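## Task

Carry the red bin, and no other bin, over the benches to the bench edge where three of the arms are mounted. Set the hook down next to that bin, lying flat on the bench, with its handle sticking out past that same edge. Every other object must finish resting on what it rests on now. Anything held in place only by a robot at the end does not count. Finally open the grippers and move the arms away.

## Robot and tools

Robots and cameras. Four identical i2rt Big YAM arms, named arm1, arm2, arm3 and arm4, share the work. Each has six revolute joints, a two-finger gripper and a wrist camera (arm1_cam_wrist to arm4_cam_wrist, fisheye, 616x616). Two fixed room cameras, room_a and room_b (672x504), watch the scene. With joints 1 and 6 at 0 and the hand level and pointing forward, the wrist camera rides on top of the hand looking toward the fingertips. The hand reaches roughly 1.0 m from the joint1 axis. The arms do not wait for one another.

Frame. Everything is expressed in a single scene frame whose origin lies on the floor, +z upward. The hand point is halfway between the fingertips; the hand's z axis runs along the fingers and its y axis is the direction the fingers open and close. Foot poses are not printed.

execute_actions. Arguments: actions (a list holding one action or nothing) and optional cameras. An action is an object keyed by arm name ("arm1".."arm4"); under each name is {"joints": {...}}. The joints object maps joint names to absolute targets (never offsets): joint1_rad to joint6_rad in radians, gripper_m in meters as the fingertip gap. Include only the arms and joints you want to command; anything omitted keeps its previous target and may still be pushing toward it. All motions in one action begin together and may finish at different moments. Ranges and done-tolerances: joint1_rad -2.879..2.879 (±0.045), rotation about the foot, positive counter-clockwise seen from above, 0 points along the foot's facing; joint2_rad 0..3.141 (±0.14), shoulder, 0 has the upper arm pointing back and roughly level, increasing lifts it then swings it forward; joint3_rad 0..3.019 (±0.09), elbow, 0 is folded, increasing opens; joint4_rad -1.692..1.57 (±0.055), hand pitch, positive tips the fingers up; joint5_rad -1.57..1.57 (±0.03), sideways hand swing, positive toward the arm's right; joint6_rad -2.094..2.094 (±0.035), hand roll, positive is clockwise viewed from behind the hand; gripper_m 0..0.093 (±0.003), grip force about 50-62 N per pad, weaker on some units. Example: {"arm1": {"joints": {"gripper_m": 0.05}}, "arm2": {"joints": {"joint1_rad": 0.3}}}. cameras lists camera names from the enum; omit, null or ["all"] gives every camera, [] gives none. Any unknown key, camera name or out-of-range value rejects the whole call and nothing moves. An empty actions list just reports state and images. Because joints move at different speeds, the hand can sweep a wide arc between postures.

Results. Each call returns per-robot state (joint_positions, joint torques, status) plus images in the order given by the pictures line. joint_status tells how each commanded motion ended: reached; off_target (resting short, maybe still pushing); contact_stop or time_out (target dropped, joint holds where it stopped, except a time_out joint may keep pushing toward its target or a point near it, and on_its_own will name it); not_followed, shown with a "joint command not followed" line and usually a cause, meaning the self/inter-arm collision check held back that arm's joint targets (a gripper target in the same action still runs, and the withheld targets may be retried on later actions). on_its_own covers joints this call did not command; its "held at" value is the held target, not the actual position. To relieve a pushing joint, command its reported position. A tiny change from the current position may not move a joint at all. Torque readings include per-unit offsets, friction and noise, so treat them as rough. A MOTOR HOT line appears from 85 °C; at 100 °C an OVER-TEMPERATURE FAULT drops that arm (motors and gripper go limp) and its unfinished keys read limit_stop_at_motor_heat; resend the target afterward. Heat builds while holding loads, even between calls. If a call reports a stop, later motion, wait and finished_scene calls in the same reply are skipped.

wait: seconds from 0 to 10; commands nothing and returns the same state and images as an empty action.

zoom_image: camera (one of the six names) and region [x0, y0, x1, y1] in pixels of that camera's most recent full image, origin top-left, at most 504 by 504. Gives a sharper close-up.

read_manual: section, only "licences"; returns licence texts and moves nothing.

finished_scene: scene, the number of the scene being closed. Irreversible; it reports whether the goal was met and then presents the next task. Call it only once the result is stable, with grippers open and arms withdrawn. Replying with no tool call ends everything.

Cautions. Do not push, drop or knock objects out of the work area or onto the floor; that ends the scene. Occasionally an outside nudge shoves a loose object, so recheck before finishing. Never let two arms press into each other: the collision check can be late and ignores fingers, gripper housings and wrist cameras. Objects touching robots are fine. A Big YAM keeps driving after contact and can push very hard, which also overheats motors, so avoid pressing into benches or objects. Avoid slams, slips and hard hits.

Each tool is called after ">>>" by a JSON object that holds its "api" and its "payload", one argument or row to a line.

## Session

>>> {"api": "execute_actions", "payload": {
  "actions": []
}}

Scene clock: 0.00 s.
Joint torques (N m, as the arm reports them, + toward a larger angle): no reading
Motor temperatures (°C, as the motors report them): arm1=[21 23 23 21 21 21] | arm2=[23 23 21 21 22 21] | arm3=[20 23 22 21 23 23] | arm4=[21 21 22 21 23 23]
arm1.joint_positions: joint1_rad=-0.773 joint2_rad=+0.369 joint3_rad=+1.589 joint4_rad=-1.388 joint5_rad=+0.042 joint6_rad=+0.572 gripper_m=+0.095
arm1.joint_status: not commanded
arm1.hand: x=-0.6487 y=-0.5520 z=+1.4186 quat_wxyz=(-0.532, +0.023, -0.766, -0.360) (m; scene frame)
arm2.joint_positions: joint1_rad=-0.761 joint2_rad=+0.637 joint3_rad=+1.636 joint4_rad=-1.459 joint5_rad=-0.036 joint6_rad=-0.392 gripper_m=+0.095
arm2.joint_status: not commanded
arm2.hand: x=+0.3349 y=-0.4455 z=+1.4115 quat_wxyz=(-0.506, +0.536, -0.656, -0.163) (m; scene frame)
arm3.joint_positions: joint1_rad=+0.238 joint2_rad=+0.330 joint3_rad=+1.647 joint4_rad=-1.417 joint5_rad=+0.102 joint6_rad=+0.696 gripper_m=+0.094
arm3.joint_status: not commanded
arm3.hand: x=+1.2133 y=-0.5796 z=+1.4392 quat_wxyz=(-0.263, +0.348, -0.651, -0.622) (m; scene frame)
arm4.joint_positions: joint1_rad=-0.500 joint2_rad=+0.513 joint3_rad=+1.408 joint4_rad=-1.552 joint5_rad=+0.256 joint6_rad=+0.541 gripper_m=+0.094
arm4.joint_status: not commanded
arm4.hand: x=-0.8517 y=+1.6829 z=+1.2688 quat_wxyz=(-0.228, -0.879, -0.151, +0.392) (m; scene frame)
pictures: arm1_cam_wrist, arm2_cam_wrist, arm3_cam_wrist, arm4_cam_wrist, room_a, room_b
Images, in order (width x height): arm1_cam_wrist 616x616, arm2_cam_wrist 616x616, arm3_cam_wrist 616x616, arm4_cam_wrist 616x616, room_a 672x504, room_b 672x504.

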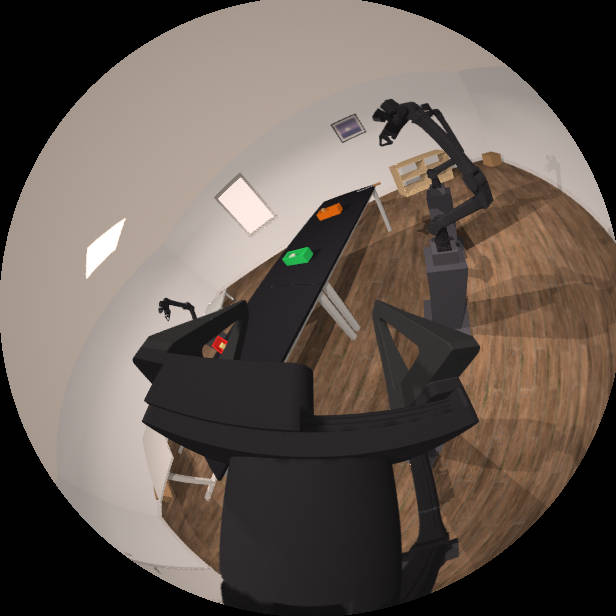

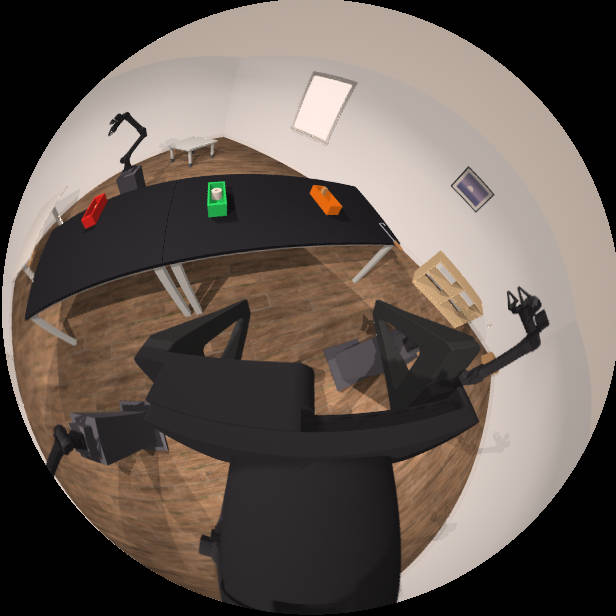

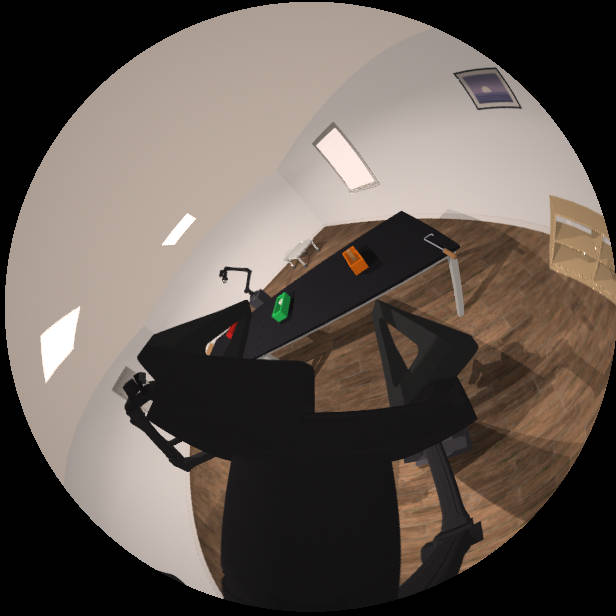

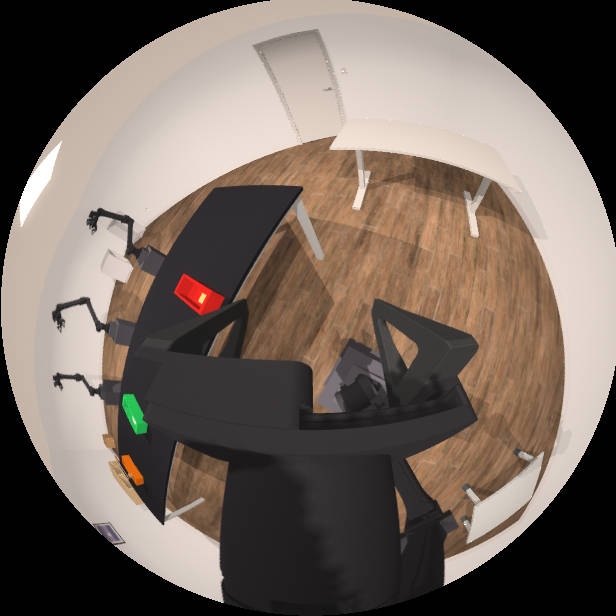

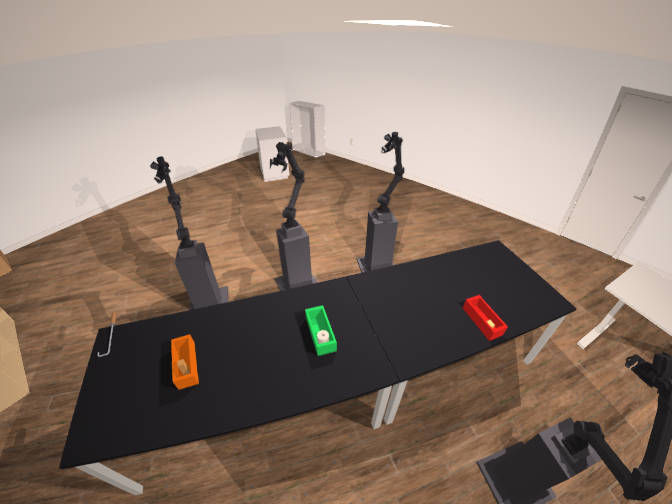

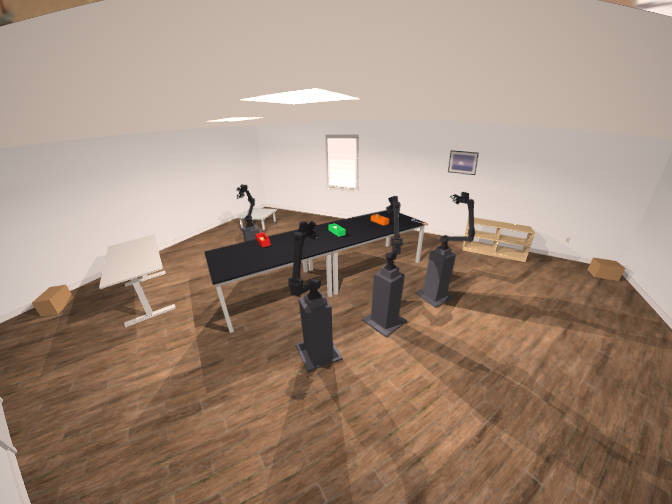

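>>> {"api": "execute_actions", "payload": {
  "actions": [
    {"arm1":{"joints":{"joint1_rad":0,"joint2_rad":1.5,"joint3_rad":1.5,"joint4_rad":-0.6,"joint5_rad":0,"joint6_rad":0}},"arm2":{"joints":{"joint1_rad":0,"joint2_rad":1.5,"joint3_rad":1.5,"joint4_rad":-0.6,"joint5_rad":0,"joint6_rad":0}},"arm3":{"joints":{"joint1_rad":-0.5,"joint2_rad":1.5,"joint3_rad":1.5,"joint4_rad":-0.6,"joint5_rad":0,"joint6_rad":0}},"arm4":{"joints":{"joint1_rad":0,"joint2_rad":1.5,"joint3_rad":1.5,"joint4_rad":-0.6,"joint5_rad":0,"joint6_rad":0}}}
  ]
}}

>>> {"api": "zoom_image", "payload": {
  "camera": "room_a",
  "region": [50,270,250,420]
}}

Scene clock: 11.10 s.
Joint torques (N m, as the arm reports them, + toward a larger angle): arm1=[ -1.11 -14.2   12.55   3.44   0.07  -0.01] | arm2=[ -1.94 -11.98  10.86   2.74  -0.11   0.06] | arm3=[  1.25 -15.7   12.41   2.54   0.03  -0.11] | arm4=[  0.88 -13.87  11.05   2.07  -0.01  -0.23]
Motor temperatures (°C, as the motors report them): arm1=[21 23 25 22 21 21] | arm2=[23 23 23 21 22 21] | arm3=[20 23 23 21 23 23] | arm4=[21 21 26 21 23 23]
arm1.joint_positions: joint1_rad=+0.007 joint2_rad=+1.507 joint3_rad=+1.492 joint4_rad=-0.624 joint5_rad=+0.000 joint6_rad=+0.012 gripper_m=+0.095
arm1.joint_status: all done
arm1.hand: x=-0.6283 y=+0.0511 z=+1.1266 quat_wxyz=(-0.331, +0.588, -0.675, -0.299) (m; scene frame)
arm2.joint_positions: joint1_rad=+0.010 joint2_rad=+1.496 joint3_rad=+1.489 joint4_rad=-0.615 joint5_rad=+0.000 joint6_rad=-0.007 gripper_m=+0.095
arm2.joint_status: all done
arm2.hand: x=+0.1349 y=+0.0378 z=+1.1592 quat_wxyz=(-0.302, +0.678, -0.574, -0.347) (m; scene frame)
arm3.joint_positions: joint1_rad=-0.505 joint2_rad=+1.505 joint3_rad=+1.492 joint4_rad=-0.613 joint5_rad=-0.001 joint6_rad=+0.009 gripper_m=+0.094
arm3.joint_status: all done
arm3.hand: x=+1.5393 y=-0.0537 z=+1.1491 quat_wxyz=(-0.401, +0.430, -0.776, -0.229) (m; scene frame)
arm4.joint_positions: joint1_rad=+0.003 joint2_rad=+1.508 joint3_rad=+1.485 joint4_rad=-0.618 joint5_rad=+0.001 joint6_rad=+0.016 gripper_m=+0.094
arm4.joint_status: all done
arm4.hand: x=-0.7694 y=+1.1455 z=+1.1022 quat_wxyz=(-0.313, -0.654, -0.607, +0.325) (m; scene frame)
pictures: arm1_cam_wrist, arm2_cam_wrist, arm3_cam_wrist, arm4_cam_wrist, room_a, room_b
Images, in order (width x height): arm1_cam_wrist 616x616, arm2_cam_wrist 616x616, arm3_cam_wrist 616x616, arm4_cam_wrist 616x616, room_a 672x504, room_b 672x504.

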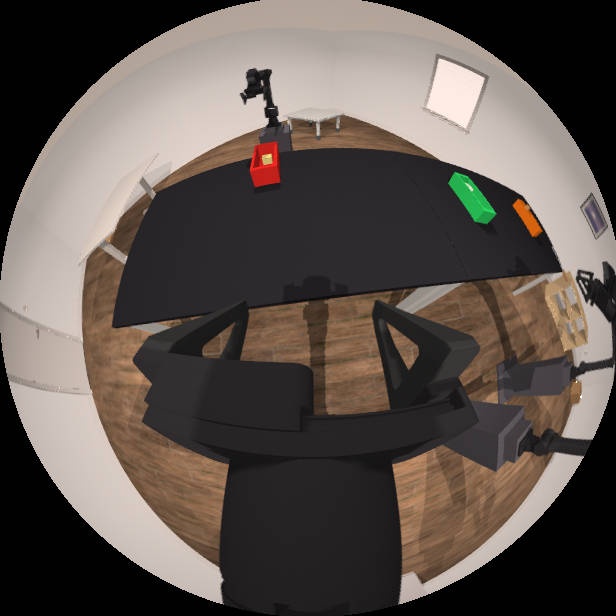

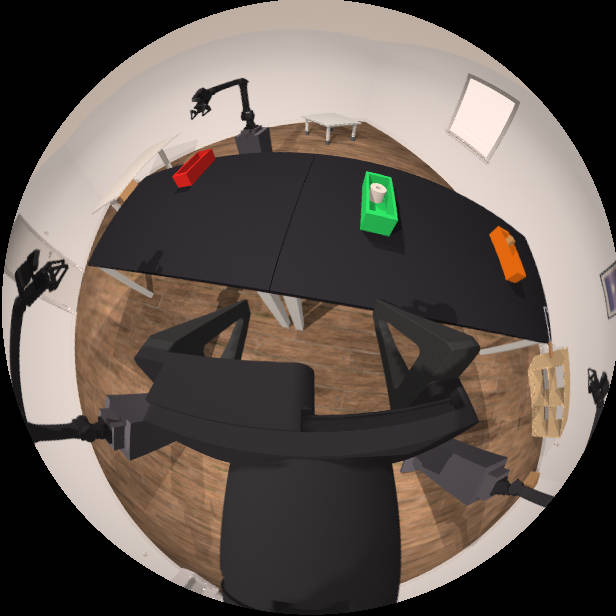

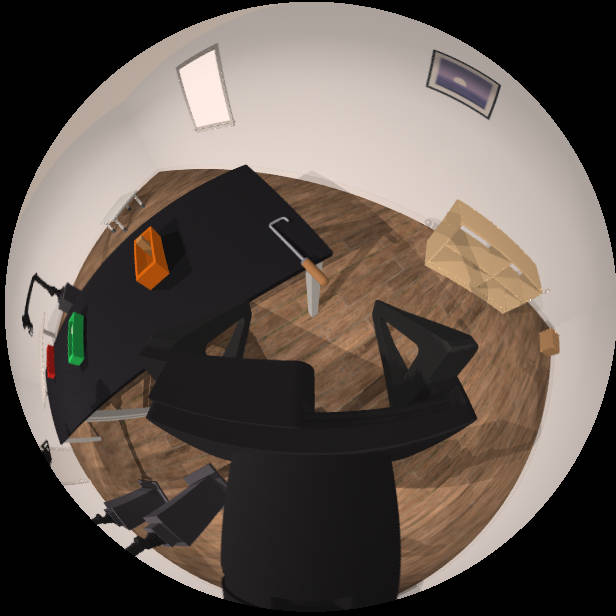

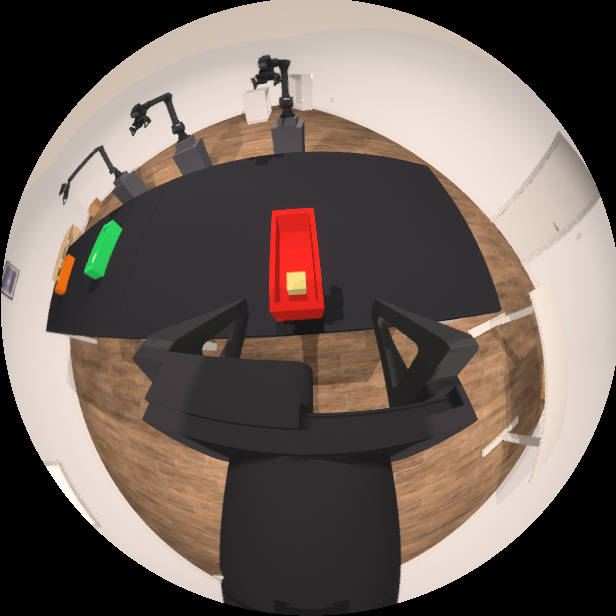

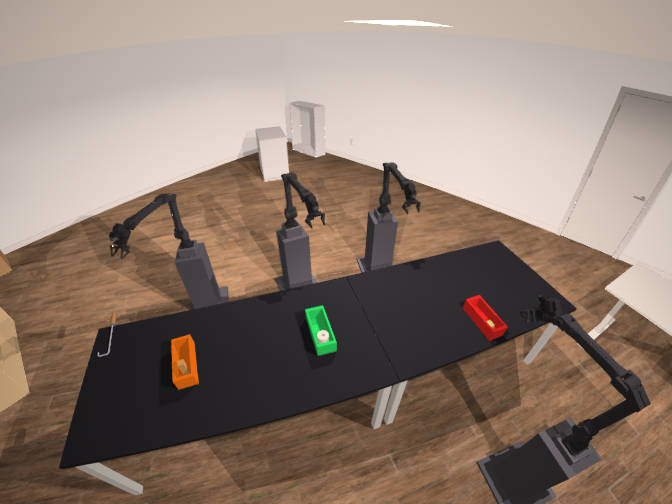

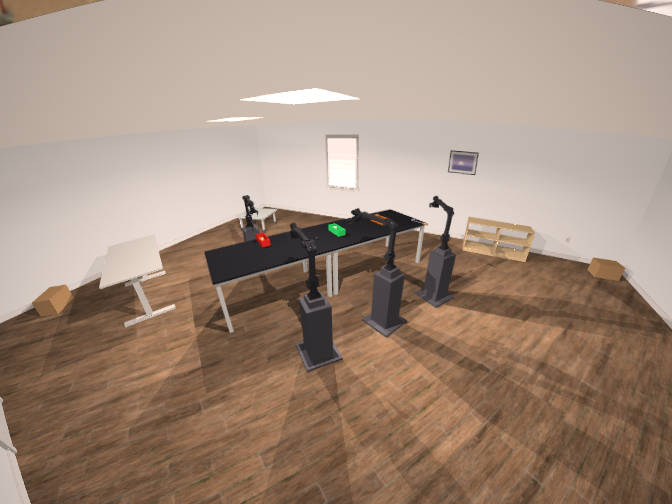

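Region (50, 270, 250, 420) of room_a's 672x504 image, scaled by 2.520, with more detail than that image has; it fills the top 378 rows of this view, and the rest is white.

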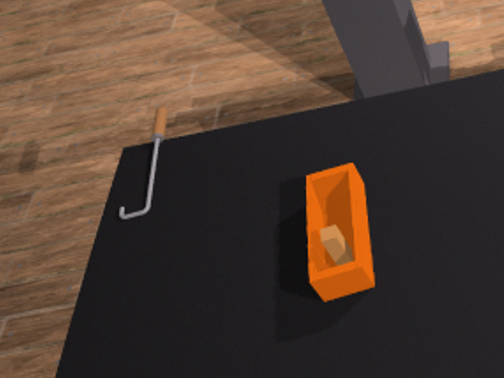

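>>> {"api": "execute_actions", "payload": {
  "actions": [
    {"arm3":{"joints":{"joint1_rad":-0.763,"joint2_rad":2.239,"joint3_rad":1.364,"joint4_rad":0.875,"joint5_rad":-0.8}},"arm4":{"joints":{"joint1_rad":0.03,"joint2_rad":1.6,"joint3_rad":0.7,"joint4_rad":0.9,"gripper_m":0.06}}}
  ],
  "cameras": ["arm3_cam_wrist","arm4_cam_wrist","room_a"]
}}

Scene clock: 25.93 s.
Joint torques (N m, as the arm reports them, + toward a larger angle): arm1=[ -1.14 -14.23  12.44   3.56   0.07  -0.01] | arm2=[ -1.21 -12.08  10.84   2.7   -0.15   0.05] | arm3=[  0.84 -22.27   9.27   2.55  -0.12  -0.1 ] | arm4=[  1.31 -11.73   5.95   2.26  -0.02  -0.23]
Motor temperatures (°C, as the motors report them): arm1=[21 24 28 22 21 21] | arm2=[23 24 26 21 22 21] | arm3=[20 24 27 21 23 23] | arm4=[21 23 30 21 23 23]
arm1.joint_positions: joint1_rad=+0.007 joint2_rad=+1.507 joint3_rad=+1.492 joint4_rad=-0.624 joint5_rad=+0.000 joint6_rad=+0.011 gripper_m=+0.095
arm1.joint_status: not commanded
arm1.hand: x=-0.6283 y=+0.0511 z=+1.1266 quat_wxyz=(-0.331, +0.588, -0.675, -0.299) (m; scene frame)
arm2.joint_positions: joint1_rad=+0.010 joint2_rad=+1.496 joint3_rad=+1.489 joint4_rad=-0.615 joint5_rad=+0.000 joint6_rad=-0.007 gripper_m=+0.095
arm2.joint_status: not commanded
arm2.hand: x=+0.1349 y=+0.0378 z=+1.1592 quat_wxyz=(-0.302, +0.678, -0.574, -0.347) (m; scene frame)
arm3.joint_positions: joint1_rad=-0.763 joint2_rad=+2.233 joint3_rad=+1.350 joint4_rad=+0.861 joint5_rad=-0.797 joint6_rad=+0.007 gripper_m=+0.094
arm3.joint_status: all done
arm3.hand: x=+1.6567 y=+0.0025 z=+0.8738 quat_wxyz=(-0.497, +0.494, -0.508, -0.501) (m; scene frame)
arm4.joint_positions: joint1_rad=+0.028 joint2_rad=+1.605 joint3_rad=+0.713 joint4_rad=+0.880 joint5_rad=+0.001 joint6_rad=+0.015 gripper_m=+0.060
arm4.joint_status: all done
arm4.hand: x=-0.7508 y=+1.2000 z=+0.9521 quat_wxyz=(-0.495, -0.514, -0.488, +0.502) (m; scene frame)
pictures: arm3_cam_wrist, arm4_cam_wrist, room_a
Images, in order (width x height): arm3_cam_wrist 616x616, arm4_cam_wrist 616x616, room_a 672x504.

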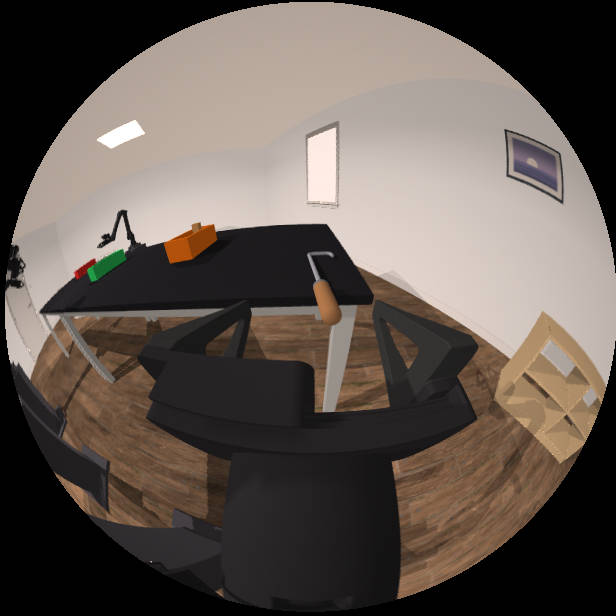

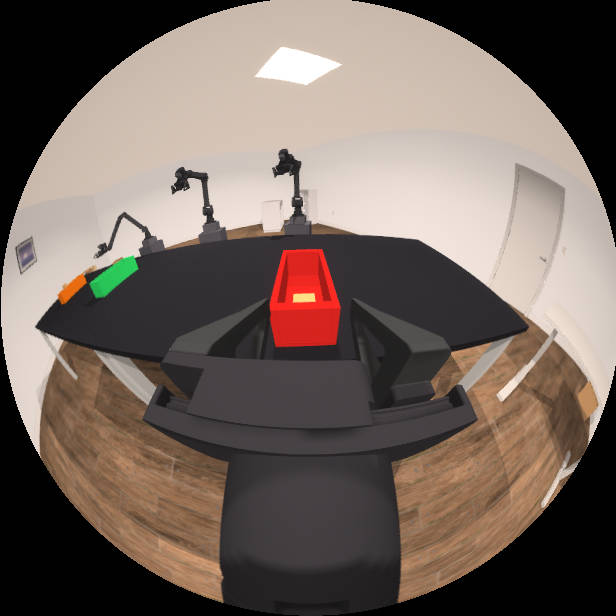

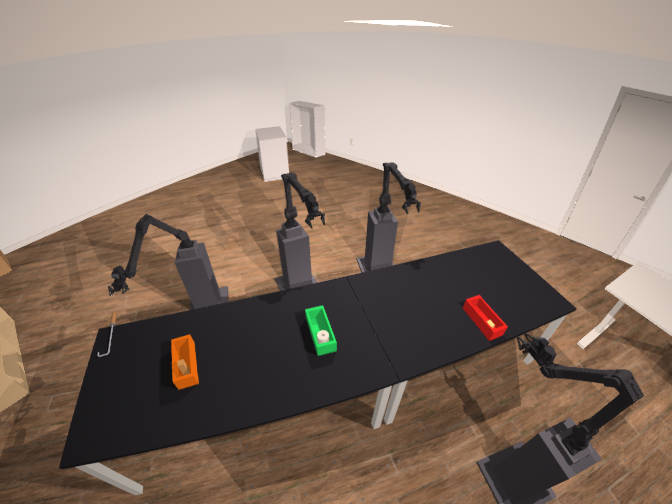

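>>> {"api": "execute_actions", "payload": {
  "actions": [
    {"arm3":{"joints":{"joint1_rad":-0.765,"joint2_rad":2.585,"joint3_rad":1.72,"joint4_rad":0.885,"joint5_rad":-0.9}},"arm4":{"joints":{"joint1_rad":0.04,"joint2_rad":2.03,"joint3_rad":0.975,"joint4_rad":0.865}}}
  ],
  "cameras": ["arm3_cam_wrist","arm4_cam_wrist","room_a"]
}}

Scene clock: 35.83 s.
Joint torques (N m, as the arm reports them, + toward a larger angle): arm1=[ -1.13 -14.21  12.45   3.57   0.07  -0.01] | arm2=[ -1.33 -12.13  10.71   2.72  -0.11   0.06] | arm3=[  0.55 -26.66  11.39   2.19  -0.11  -0.13] | arm4=[  1.81 -15.34   7.57   1.27  -0.02  -0.23]
Motor temperatures (°C, as the motors report them): arm1=[21 25 30 22 21 21] | arm2=[23 25 27 21 22 21] | arm3=[20 26 27 21 23 23] | arm4=[21 23 29 21 23 23]
arm1.joint_positions: joint1_rad=+0.007 joint2_rad=+1.507 joint3_rad=+1.492 joint4_rad=-0.624 joint5_rad=+0.000 joint6_rad=+0.011 gripper_m=+0.095
arm1.joint_status: not commanded
arm1.hand: x=-0.6283 y=+0.0511 z=+1.1266 quat_wxyz=(-0.331, +0.588, -0.675, -0.299) (m; scene frame)
arm2.joint_positions: joint1_rad=+0.010 joint2_rad=+1.496 joint3_rad=+1.489 joint4_rad=-0.615 joint5_rad=+0.000 joint6_rad=-0.007 gripper_m=+0.095
arm2.joint_status: not commanded
arm2.hand: x=+0.1349 y=+0.0378 z=+1.1592 quat_wxyz=(-0.302, +0.678, -0.574, -0.347) (m; scene frame)
arm3.joint_positions: joint1_rad=-0.763 joint2_rad=+2.589 joint3_rad=+1.681 joint4_rad=+0.877 joint5_rad=-0.897 joint6_rad=+0.007 gripper_m=+0.094
arm3.joint_status: all done
arm3.hand: x=+1.6865 y=+0.0478 z=+0.7515 quat_wxyz=(-0.469, +0.518, -0.485, -0.526) (m; scene frame)
arm4.joint_positions: joint1_rad=+0.033 joint2_rad=+2.028 joint3_rad=+0.947 joint4_rad=+0.872 joint5_rad=+0.001 joint6_rad=+0.015 gripper_m=+0.060
arm4.joint_status: all done
arm4.hand: x=-0.7495 y=+1.1172 z=+0.7981 quat_wxyz=(-0.445, -0.560, -0.535, +0.449) (m; scene frame)
pictures: arm3_cam_wrist, arm4_cam_wrist, room_a
Images, in order (width x height): arm3_cam_wrist 616x616, arm4_cam_wrist 616x616, room_a 672x504.

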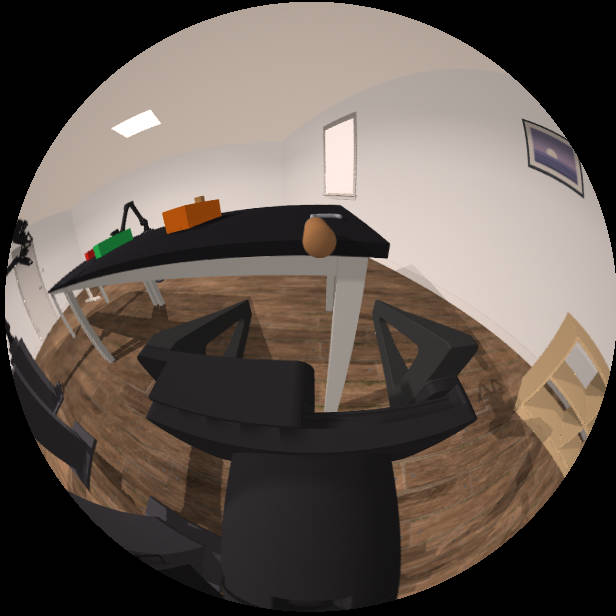

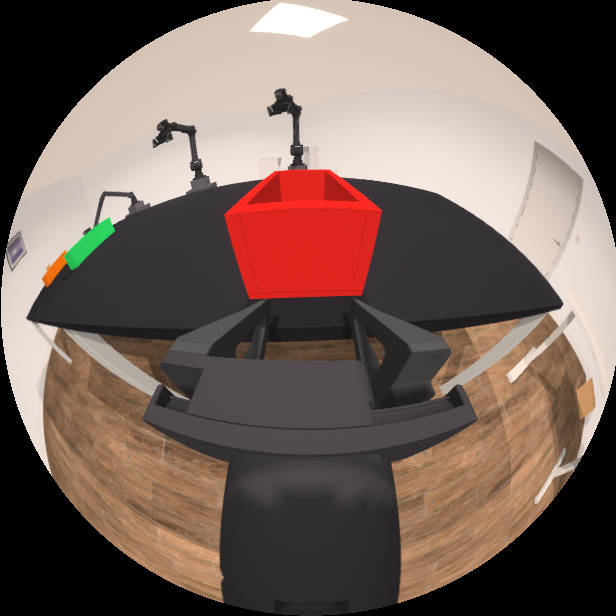

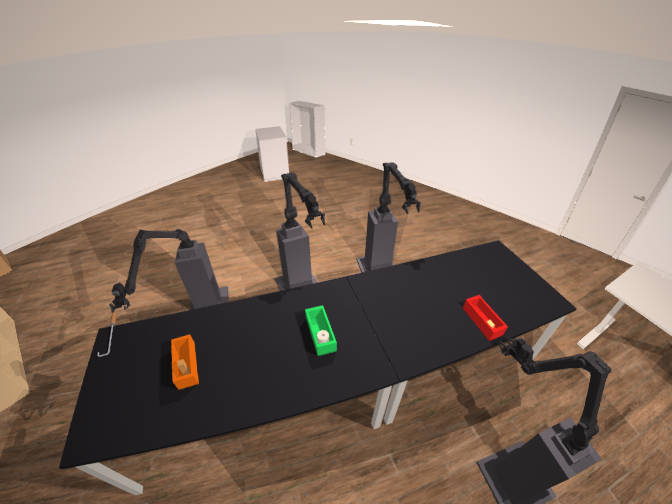

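>>> {"api": "execute_actions", "payload": {
  "actions": [
    {"arm3":{"joints":{"joint1_rad":-0.653,"joint2_rad":2.685,"joint3_rad":2.02,"joint4_rad":0.70,"joint5_rad":-0.72}},"arm4":{"joints":{"joint2_rad":2.233,"joint3_rad":1.475,"joint4_rad":0.585}}}
  ],
  "cameras": ["arm3_cam_wrist","arm4_cam_wrist","room_a"]
}}

Scene clock: 43.03 s.
Joint torques (N m, as the arm reports them, + toward a larger angle): arm1=[ -1.12 -14.26  12.44   3.56   0.07  -0.01] | arm2=[ -1.66 -12.02  10.89   2.77  -0.1    0.04] | arm3=[  0.04 -27.59  12.45   1.57   0.15  -0.1 ] | arm4=[  1.79 -18.29  10.99   1.01   0.11  -0.22]
Motor temperatures (°C, as the motors report them): arm1=[21 25 30 22 21 21] | arm2=[23 25 28 21 22 21] | arm3=[20 27 28 21 23 23] | arm4=[21 24 29 21 23 23]
arm1.joint_positions: joint1_rad=+0.007 joint2_rad=+1.507 joint3_rad=+1.492 joint4_rad=-0.624 joint5_rad=+0.000 joint6_rad=+0.011 gripper_m=+0.095
arm1.joint_status: not commanded
arm1.hand: x=-0.6283 y=+0.0511 z=+1.1266 quat_wxyz=(-0.331, +0.588, -0.675, -0.299) (m; scene frame)
arm2.joint_positions: joint1_rad=+0.010 joint2_rad=+1.496 joint3_rad=+1.489 joint4_rad=-0.615 joint5_rad=+0.000 joint6_rad=-0.007 gripper_m=+0.095
arm2.joint_status: not commanded
arm2.hand: x=+0.1349 y=+0.0378 z=+1.1592 quat_wxyz=(-0.302, +0.678, -0.574, -0.347) (m; scene frame)
arm3.joint_positions: joint1_rad=-0.649 joint2_rad=+2.669 joint3_rad=+1.985 joint4_rad=+0.707 joint5_rad=-0.723 joint6_rad=+0.007 gripper_m=+0.094
arm3.joint_status: all done
arm3.hand: x=+1.6845 y=+0.1561 z=+0.7934 quat_wxyz=(-0.503, +0.503, -0.482, -0.511) (m; scene frame)
arm4.joint_positions: joint1_rad=+0.034 joint2_rad=+2.209 joint3_rad=+1.429 joint4_rad=+0.597 joint5_rad=-0.002 joint6_rad=+0.015 gripper_m=+0.060
arm4.joint_status: all done
arm4.hand: x=-0.7527 y=+0.9722 z=+0.8281 quat_wxyz=(-0.453, -0.553, -0.530, +0.456) (m; scene frame)
pictures: arm3_cam_wrist, arm4_cam_wrist, room_a
Images, in order (width x height): arm3_cam_wrist 616x616, arm4_cam_wrist 616x616, room_a 672x504.

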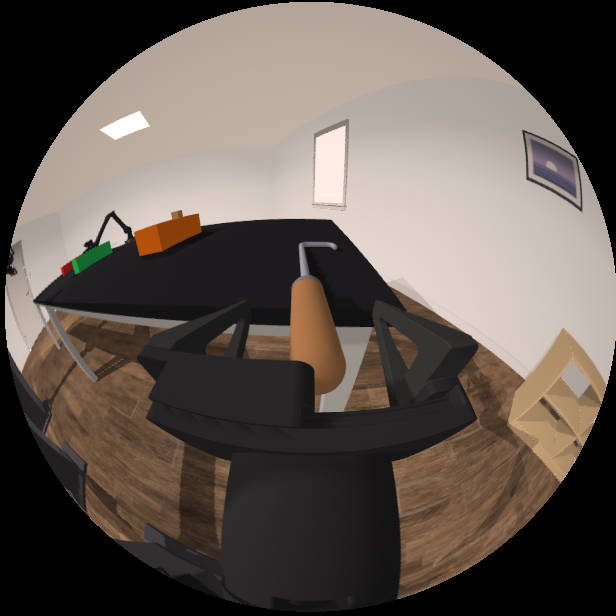

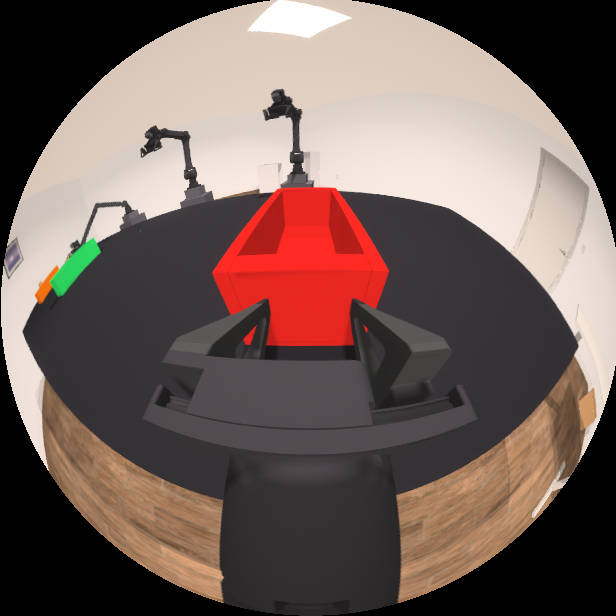

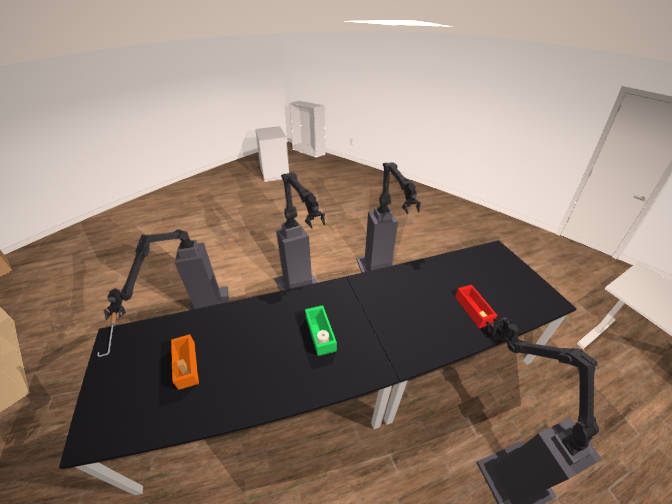

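>>> {"api": "execute_actions", "payload": {
  "actions": [
    {"arm3":{"joints":{"joint4_rad":0.64}},"arm4":{"joints":{"joint2_rad":2.42,"joint3_rad":1.8,"joint4_rad":0.4}}}
  ],
  "cameras": []
}}

>>> {"api": "execute_actions", "payload": {
  "actions": [
    {"arm3":{"joints":{"gripper_m":0}},"arm4":{"joints":{"joint2_rad":2.68,"joint3_rad":2.34,"joint4_rad":0.14}}}
  ],
  "cameras": ["arm3_cam_wrist","arm4_cam_wrist","room_a"]
}}

Scene clock: 48.70 s.
Joint torques (N m, as the arm reports them, + toward a larger angle): arm1=[ -1.1  -14.25  12.43   3.56   0.07  -0.01] | arm2=[ -1.66 -12.09  10.82   2.77  -0.13   0.02] | arm3=[  0.36 -27.3   12.7    1.62   0.12  -0.09] | arm4=[  1.78 -20.04  12.67   1.     0.09  -0.21]
Motor temperatures (°C, as the motors report them): arm1=[21 25 31 22 21 21] | arm2=[23 25 28 21 22 21] | arm3=[20 28 29 21 23 23] | arm4=[21 25 31 21 23 23]
arm1.joint_positions: joint1_rad=+0.007 joint2_rad=+1.507 joint3_rad=+1.492 joint4_rad=-0.624 joint5_rad=+0.000 joint6_rad=+0.011 gripper_m=+0.095
arm1.joint_status: not commanded
arm1.hand: x=-0.6283 y=+0.0511 z=+1.1266 quat_wxyz=(-0.331, +0.588, -0.675, -0.299) (m; scene frame)
arm2.joint_positions: joint1_rad=+0.010 joint2_rad=+1.496 joint3_rad=+1.489 joint4_rad=-0.615 joint5_rad=+0.000 joint6_rad=-0.007 gripper_m=+0.095
arm2.joint_status: not commanded
arm2.hand: x=+0.1349 y=+0.0378 z=+1.1592 quat_wxyz=(-0.302, +0.678, -0.574, -0.347) (m; scene frame)
arm3.joint_positions: joint1_rad=-0.649 joint2_rad=+2.669 joint3_rad=+1.985 joint4_rad=+0.648 joint5_rad=-0.723 joint6_rad=+0.007 gripper_m=+0.094
arm3.joint_status: all done
arm3.hand: x=+1.6845 y=+0.1562 z=+0.7814 quat_wxyz=(-0.482, +0.505, -0.503, -0.510) (m; scene frame)
arm4.joint_positions: joint1_rad=+0.034 joint2_rad=+2.385 joint3_rad=+1.741 joint4_rad=+0.413 joint5_rad=-0.001 joint6_rad=+0.013 gripper_m=+0.060
arm4.joint_status: all done
arm4.hand: x=-0.7546 y=+0.8989 z=+0.8028 quat_wxyz=(-0.439, -0.564, -0.541, +0.443) (m; scene frame)
pictures: none
No camera images: the call's "cameras" was empty. Leave "cameras" out to get every camera's image.

Scene clock: 50.03 s.
Joint torques (N m, as the arm reports them, + toward a larger angle): arm1=[ -1.13 -14.2   12.44   3.56   0.07  -0.01] | arm2=[ -1.36 -11.74  10.81   2.73  -0.11   0.02] | arm3=[  0.48 -27.69  12.72   1.73   0.06  -0.1 ] | arm4=[  1.81 -22.87  14.21   1.06   0.09  -0.21]
Motor temperatures (°C, as the motors report them): arm1=[21 25 31 22 21 21] | arm2=[23 25 28 21 22 21] | arm3=[20 28 29 21 23 23] | arm4=[21 26 32 21 23 23]
arm1.joint_positions: joint1_rad=+0.007 joint2_rad=+1.507 joint3_rad=+1.492 joint4_rad=-0.624 joint5_rad=+0.000 joint6_rad=+0.011 gripper_m=+0.095
arm1.joint_status: not commanded
arm1.hand: x=-0.6283 y=+0.0511 z=+1.1266 quat_wxyz=(-0.331, +0.588, -0.675, -0.299) (m; scene frame)
arm2.joint_positions: joint1_rad=+0.010 joint2_rad=+1.496 joint3_rad=+1.489 joint4_rad=-0.615 joint5_rad=+0.000 joint6_rad=-0.007 gripper_m=+0.095
arm2.joint_status: not commanded
arm2.hand: x=+0.1349 y=+0.0378 z=+1.1592 quat_wxyz=(-0.302, +0.678, -0.574, -0.347) (m; scene frame)
arm3.joint_positions: joint1_rad=-0.649 joint2_rad=+2.669 joint3_rad=+1.985 joint4_rad=+0.647 joint5_rad=-0.723 joint6_rad=+0.007 gripper_m=+0.031
arm3.joint_status: gripper_m off_target (ended at +0.031, target +0.000)
arm3.hand: x=+1.6846 y=+0.1562 z=+0.7813 quat_wxyz=(-0.482, +0.505, -0.503, -0.510) (m; scene frame)
arm4.joint_positions: joint1_rad=+0.034 joint2_rad=+2.644 joint3_rad=+2.275 joint4_rad=+0.152 joint5_rad=-0.001 joint6_rad=+0.013 gripper_m=+0.060
arm4.joint_status: all done
arm4.hand: x=-0.7571 y=+0.8043 z=+0.8082 quat_wxyz=(-0.443, -0.561, -0.539, +0.446) (m; scene frame)
pictures: arm3_cam_wrist, arm4_cam_wrist, room_a
Images, in order (width x height): arm3_cam_wrist 616x616, arm4_cam_wrist 616x616, room_a 672x504.

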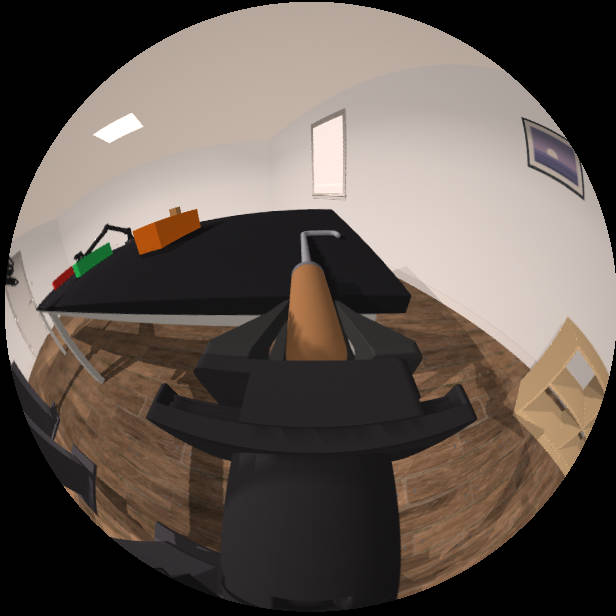

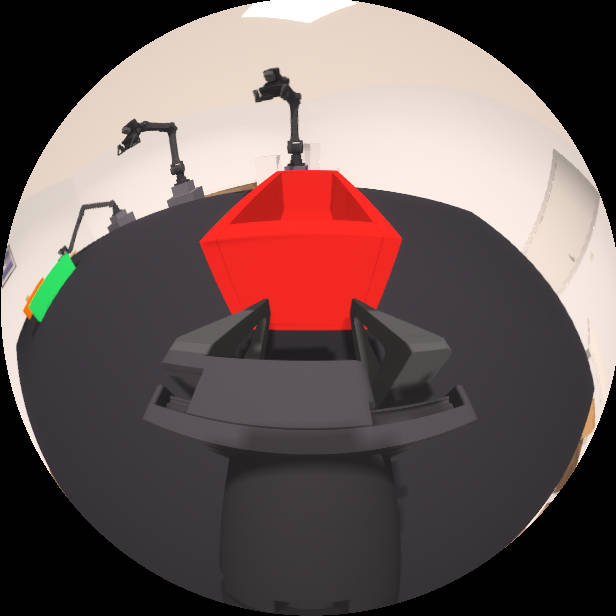

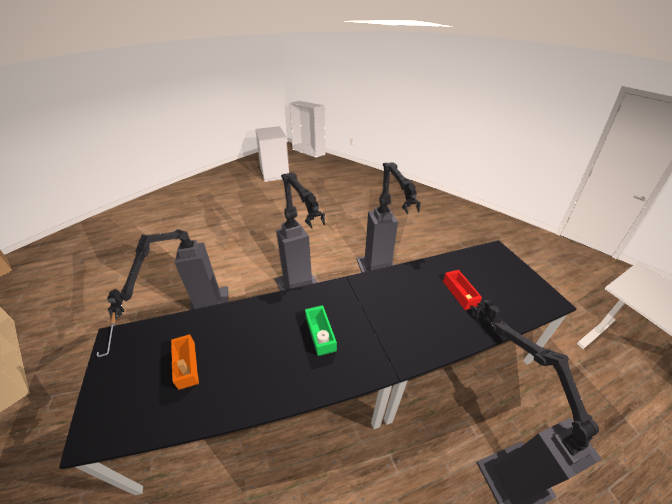

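>>> {"api": "execute_actions", "payload": {
  "actions": [
    {"arm3":{"joints":{"joint2_rad":2.4}},"arm4":{"joints":{"joint2_rad":1.2,"joint3_rad":1.0}}}
  ],
  "cameras": []
}}

>>> {"api": "execute_actions", "payload": {
  "actions": [
    {"arm3":{"joints":{"joint1_rad":0.73,"joint5_rad":0.69}}}
  ],
  "cameras": []
}}

>>> {"api": "execute_actions", "payload": {
  "actions": [
    {"arm3":{"joints":{"joint2_rad":2.65}}}
  ],
  "cameras": ["arm3_cam_wrist","room_a"]
}}

Scene clock: 60.23 s.
Joint torques (N m, as the arm reports them, + toward a larger angle): arm1=[ -1.18 -14.22  12.45   3.56   0.07  -0.01] | arm2=[ -1.34 -11.63  10.88   2.7   -0.11   0.04] | arm3=[  0.5  -30.14  13.89   2.73   0.18  -0.06] | arm4=[  1.75 -10.21   9.2    1.28   0.09  -0.21]
Motor temperatures (°C, as the motors report them): arm1=[21 26 31 22 21 21] | arm2=[23 25 29 21 22 21] | arm3=[20 30 30 21 23 23] | arm4=[21 28 36 21 23 23]
arm1.joint_positions: joint1_rad=+0.007 joint2_rad=+1.507 joint3_rad=+1.492 joint4_rad=-0.624 joint5_rad=+0.000 joint6_rad=+0.011 gripper_m=+0.095
arm1.joint_status: not commanded
arm1.hand: x=-0.6283 y=+0.0511 z=+1.1266 quat_wxyz=(-0.331, +0.588, -0.675, -0.299) (m; scene frame)
arm2.joint_positions: joint1_rad=+0.010 joint2_rad=+1.496 joint3_rad=+1.489 joint4_rad=-0.615 joint5_rad=+0.000 joint6_rad=-0.007 gripper_m=+0.095
arm2.joint_status: not commanded
arm2.hand: x=+0.1349 y=+0.0378 z=+1.1592 quat_wxyz=(-0.302, +0.678, -0.574, -0.347) (m; scene frame)
arm3.joint_positions: joint1_rad=-0.650 joint2_rad=+2.422 joint3_rad=+1.985 joint4_rad=+0.620 joint5_rad=-0.722 joint6_rad=+0.005 gripper_m=+0.031
arm3.joint_status: all done
arm3.hand: x=+1.6900 y=+0.1593 z=+0.9925 quat_wxyz=(-0.558, +0.497, -0.423, -0.513) (m; scene frame)
arm4.joint_positions: joint1_rad=+0.034 joint2_rad=+1.214 joint3_rad=+1.011 joint4_rad=+0.146 joint5_rad=-0.001 joint6_rad=+0.013 gripper_m=+0.060
arm4.joint_status: all done
arm4.hand: x=-0.7474 y=+1.2169 z=+1.1634 quat_wxyz=(-0.485, -0.523, -0.502, +0.489) (m; scene frame)
pictures: none
No camera images: the call's "cameras" was empty. Leave "cameras" out to get every camera's image.

Scene clock: 62.83 s.
Joint torques (N m, as the arm reports them, + toward a larger angle): arm1=[ -1.14 -14.25  12.45   3.55   0.07  -0.02] | arm2=[ -1.23 -11.62  10.87   2.74  -0.09   0.06] | arm3=[  0.82 -29.46  13.91   2.36  -0.17   0.05] | arm4=[  1.73 -10.12   9.14   1.27   0.08  -0.21]
Motor temperatures (°C, as the motors report them): arm1=[21 26 31 22 21 21] | arm2=[23 25 29 21 22 21] | arm3=[20 30 30 21 23 23] | arm4=[21 28 36 21 23 23]
arm1.joint_positions: joint1_rad=+0.007 joint2_rad=+1.507 joint3_rad=+1.492 joint4_rad=-0.624 joint5_rad=+0.000 joint6_rad=+0.011 gripper_m=+0.095
arm1.joint_status: not commanded
arm1.hand: x=-0.6283 y=+0.0511 z=+1.1266 quat_wxyz=(-0.331, +0.588, -0.675, -0.299) (m; scene frame)
arm2.joint_positions: joint1_rad=+0.010 joint2_rad=+1.496 joint3_rad=+1.489 joint4_rad=-0.615 joint5_rad=+0.000 joint6_rad=-0.007 gripper_m=+0.095
arm2.joint_status: not commanded
arm2.hand: x=+0.1349 y=+0.0378 z=+1.1592 quat_wxyz=(-0.302, +0.678, -0.574, -0.347) (m; scene frame)
arm3.joint_positions: joint1_rad=+0.728 joint2_rad=+2.414 joint3_rad=+1.985 joint4_rad=+0.628 joint5_rad=+0.693 joint6_rad=-0.006 gripper_m=+0.031
arm3.joint_status: all done
arm3.hand: x=+0.7197 y=+0.1640 z=+0.9962 quat_wxyz=(-0.512, +0.426, -0.487, -0.566) (m; scene frame)
arm4.joint_positions: joint1_rad=+0.034 joint2_rad=+1.214 joint3_rad=+1.011 joint4_rad=+0.146 joint5_rad=-0.001 joint6_rad=+0.013 gripper_m=+0.060
arm4.joint_status: not commanded
arm4.hand: x=-0.7474 y=+1.2169 z=+1.1634 quat_wxyz=(-0.485, -0.523, -0.502, +0.489) (m; scene frame)
pictures: none
No camera images: the call's "cameras" was empty. Leave "cameras" out to get every camera's image.

Scene clock: 64.13 s.
Joint torques (N m, as the arm reports them, + toward a larger angle): arm1=[ -1.08 -14.23  12.44   3.56   0.07  -0.01] | arm2=[ -1.84 -12.06  10.75   2.78  -0.09   0.07] | arm3=[  0.51 -30.2   10.59   2.12   0.04   0.02] | arm4=[  1.74 -10.08   9.14   1.26   0.08  -0.21]
Motor temperatures (°C, as the motors report them): arm1=[21 26 32 22 21 21] | arm2=[23 25 29 21 22 21] | arm3=[20 30 30 21 23 23] | arm4=[21 27 35 21 23 23]
arm1.joint_positions: joint1_rad=+0.007 joint2_rad=+1.507 joint3_rad=+1.492 joint4_rad=-0.624 joint5_rad=+0.000 joint6_rad=+0.011 gripper_m=+0.095
arm1.joint_status: not commanded
arm1.hand: x=-0.6283 y=+0.0511 z=+1.1266 quat_wxyz=(-0.331, +0.588, -0.675, -0.299) (m; scene frame)
arm2.joint_positions: joint1_rad=+0.010 joint2_rad=+1.496 joint3_rad=+1.489 joint4_rad=-0.615 joint5_rad=+0.000 joint6_rad=-0.007 gripper_m=+0.095
arm2.joint_status: not commanded
arm2.hand: x=+0.1349 y=+0.0378 z=+1.1592 quat_wxyz=(-0.302, +0.678, -0.574, -0.347) (m; scene frame)
arm3.joint_positions: joint1_rad=+0.728 joint2_rad=+2.669 joint3_rad=+2.009 joint4_rad=+0.634 joint5_rad=+0.690 joint6_rad=-0.005 gripper_m=+0.031
arm3.joint_status: all done
arm3.hand: x=+0.7214 y=+0.1654 z=+0.7857 quat_wxyz=(-0.506, +0.507, -0.497, -0.490) (m; scene frame)
arm4.joint_positions: joint1_rad=+0.034 joint2_rad=+1.214 joint3_rad=+1.011 joint4_rad=+0.146 joint5_rad=-0.001 joint6_rad=+0.013 gripper_m=+0.060
arm4.joint_status: not commanded
arm4.hand: x=-0.7474 y=+1.2169 z=+1.1634 quat_wxyz=(-0.485, -0.523, -0.502, +0.489) (m; scene frame)
pictures: arm3_cam_wrist, room_a
Images, in order (width x height): arm3_cam_wrist 616x616, room_a 672x504.

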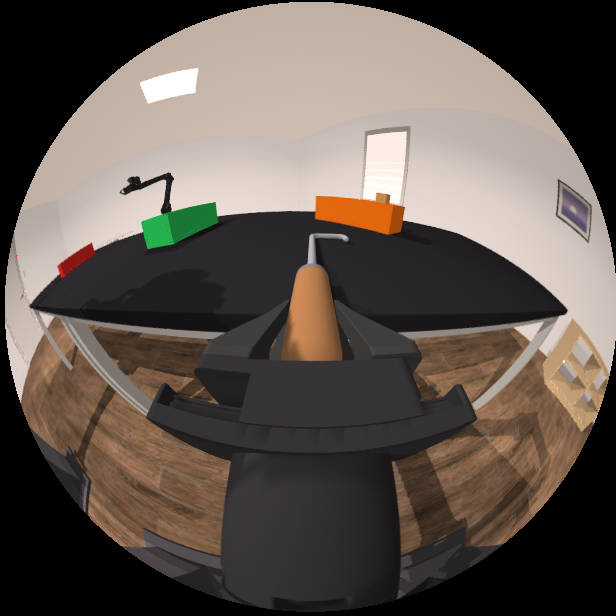

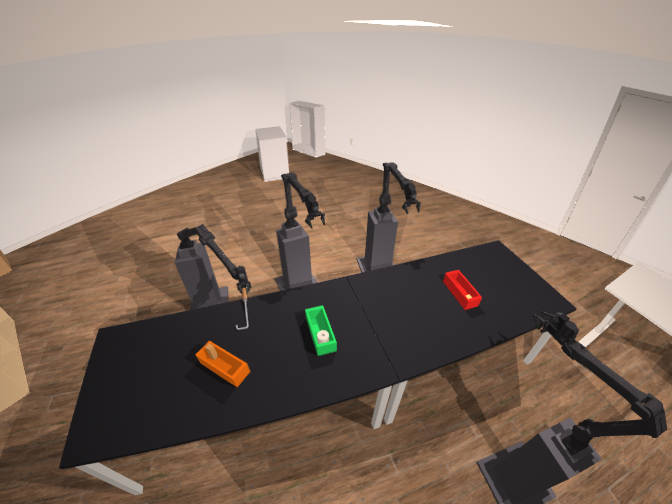

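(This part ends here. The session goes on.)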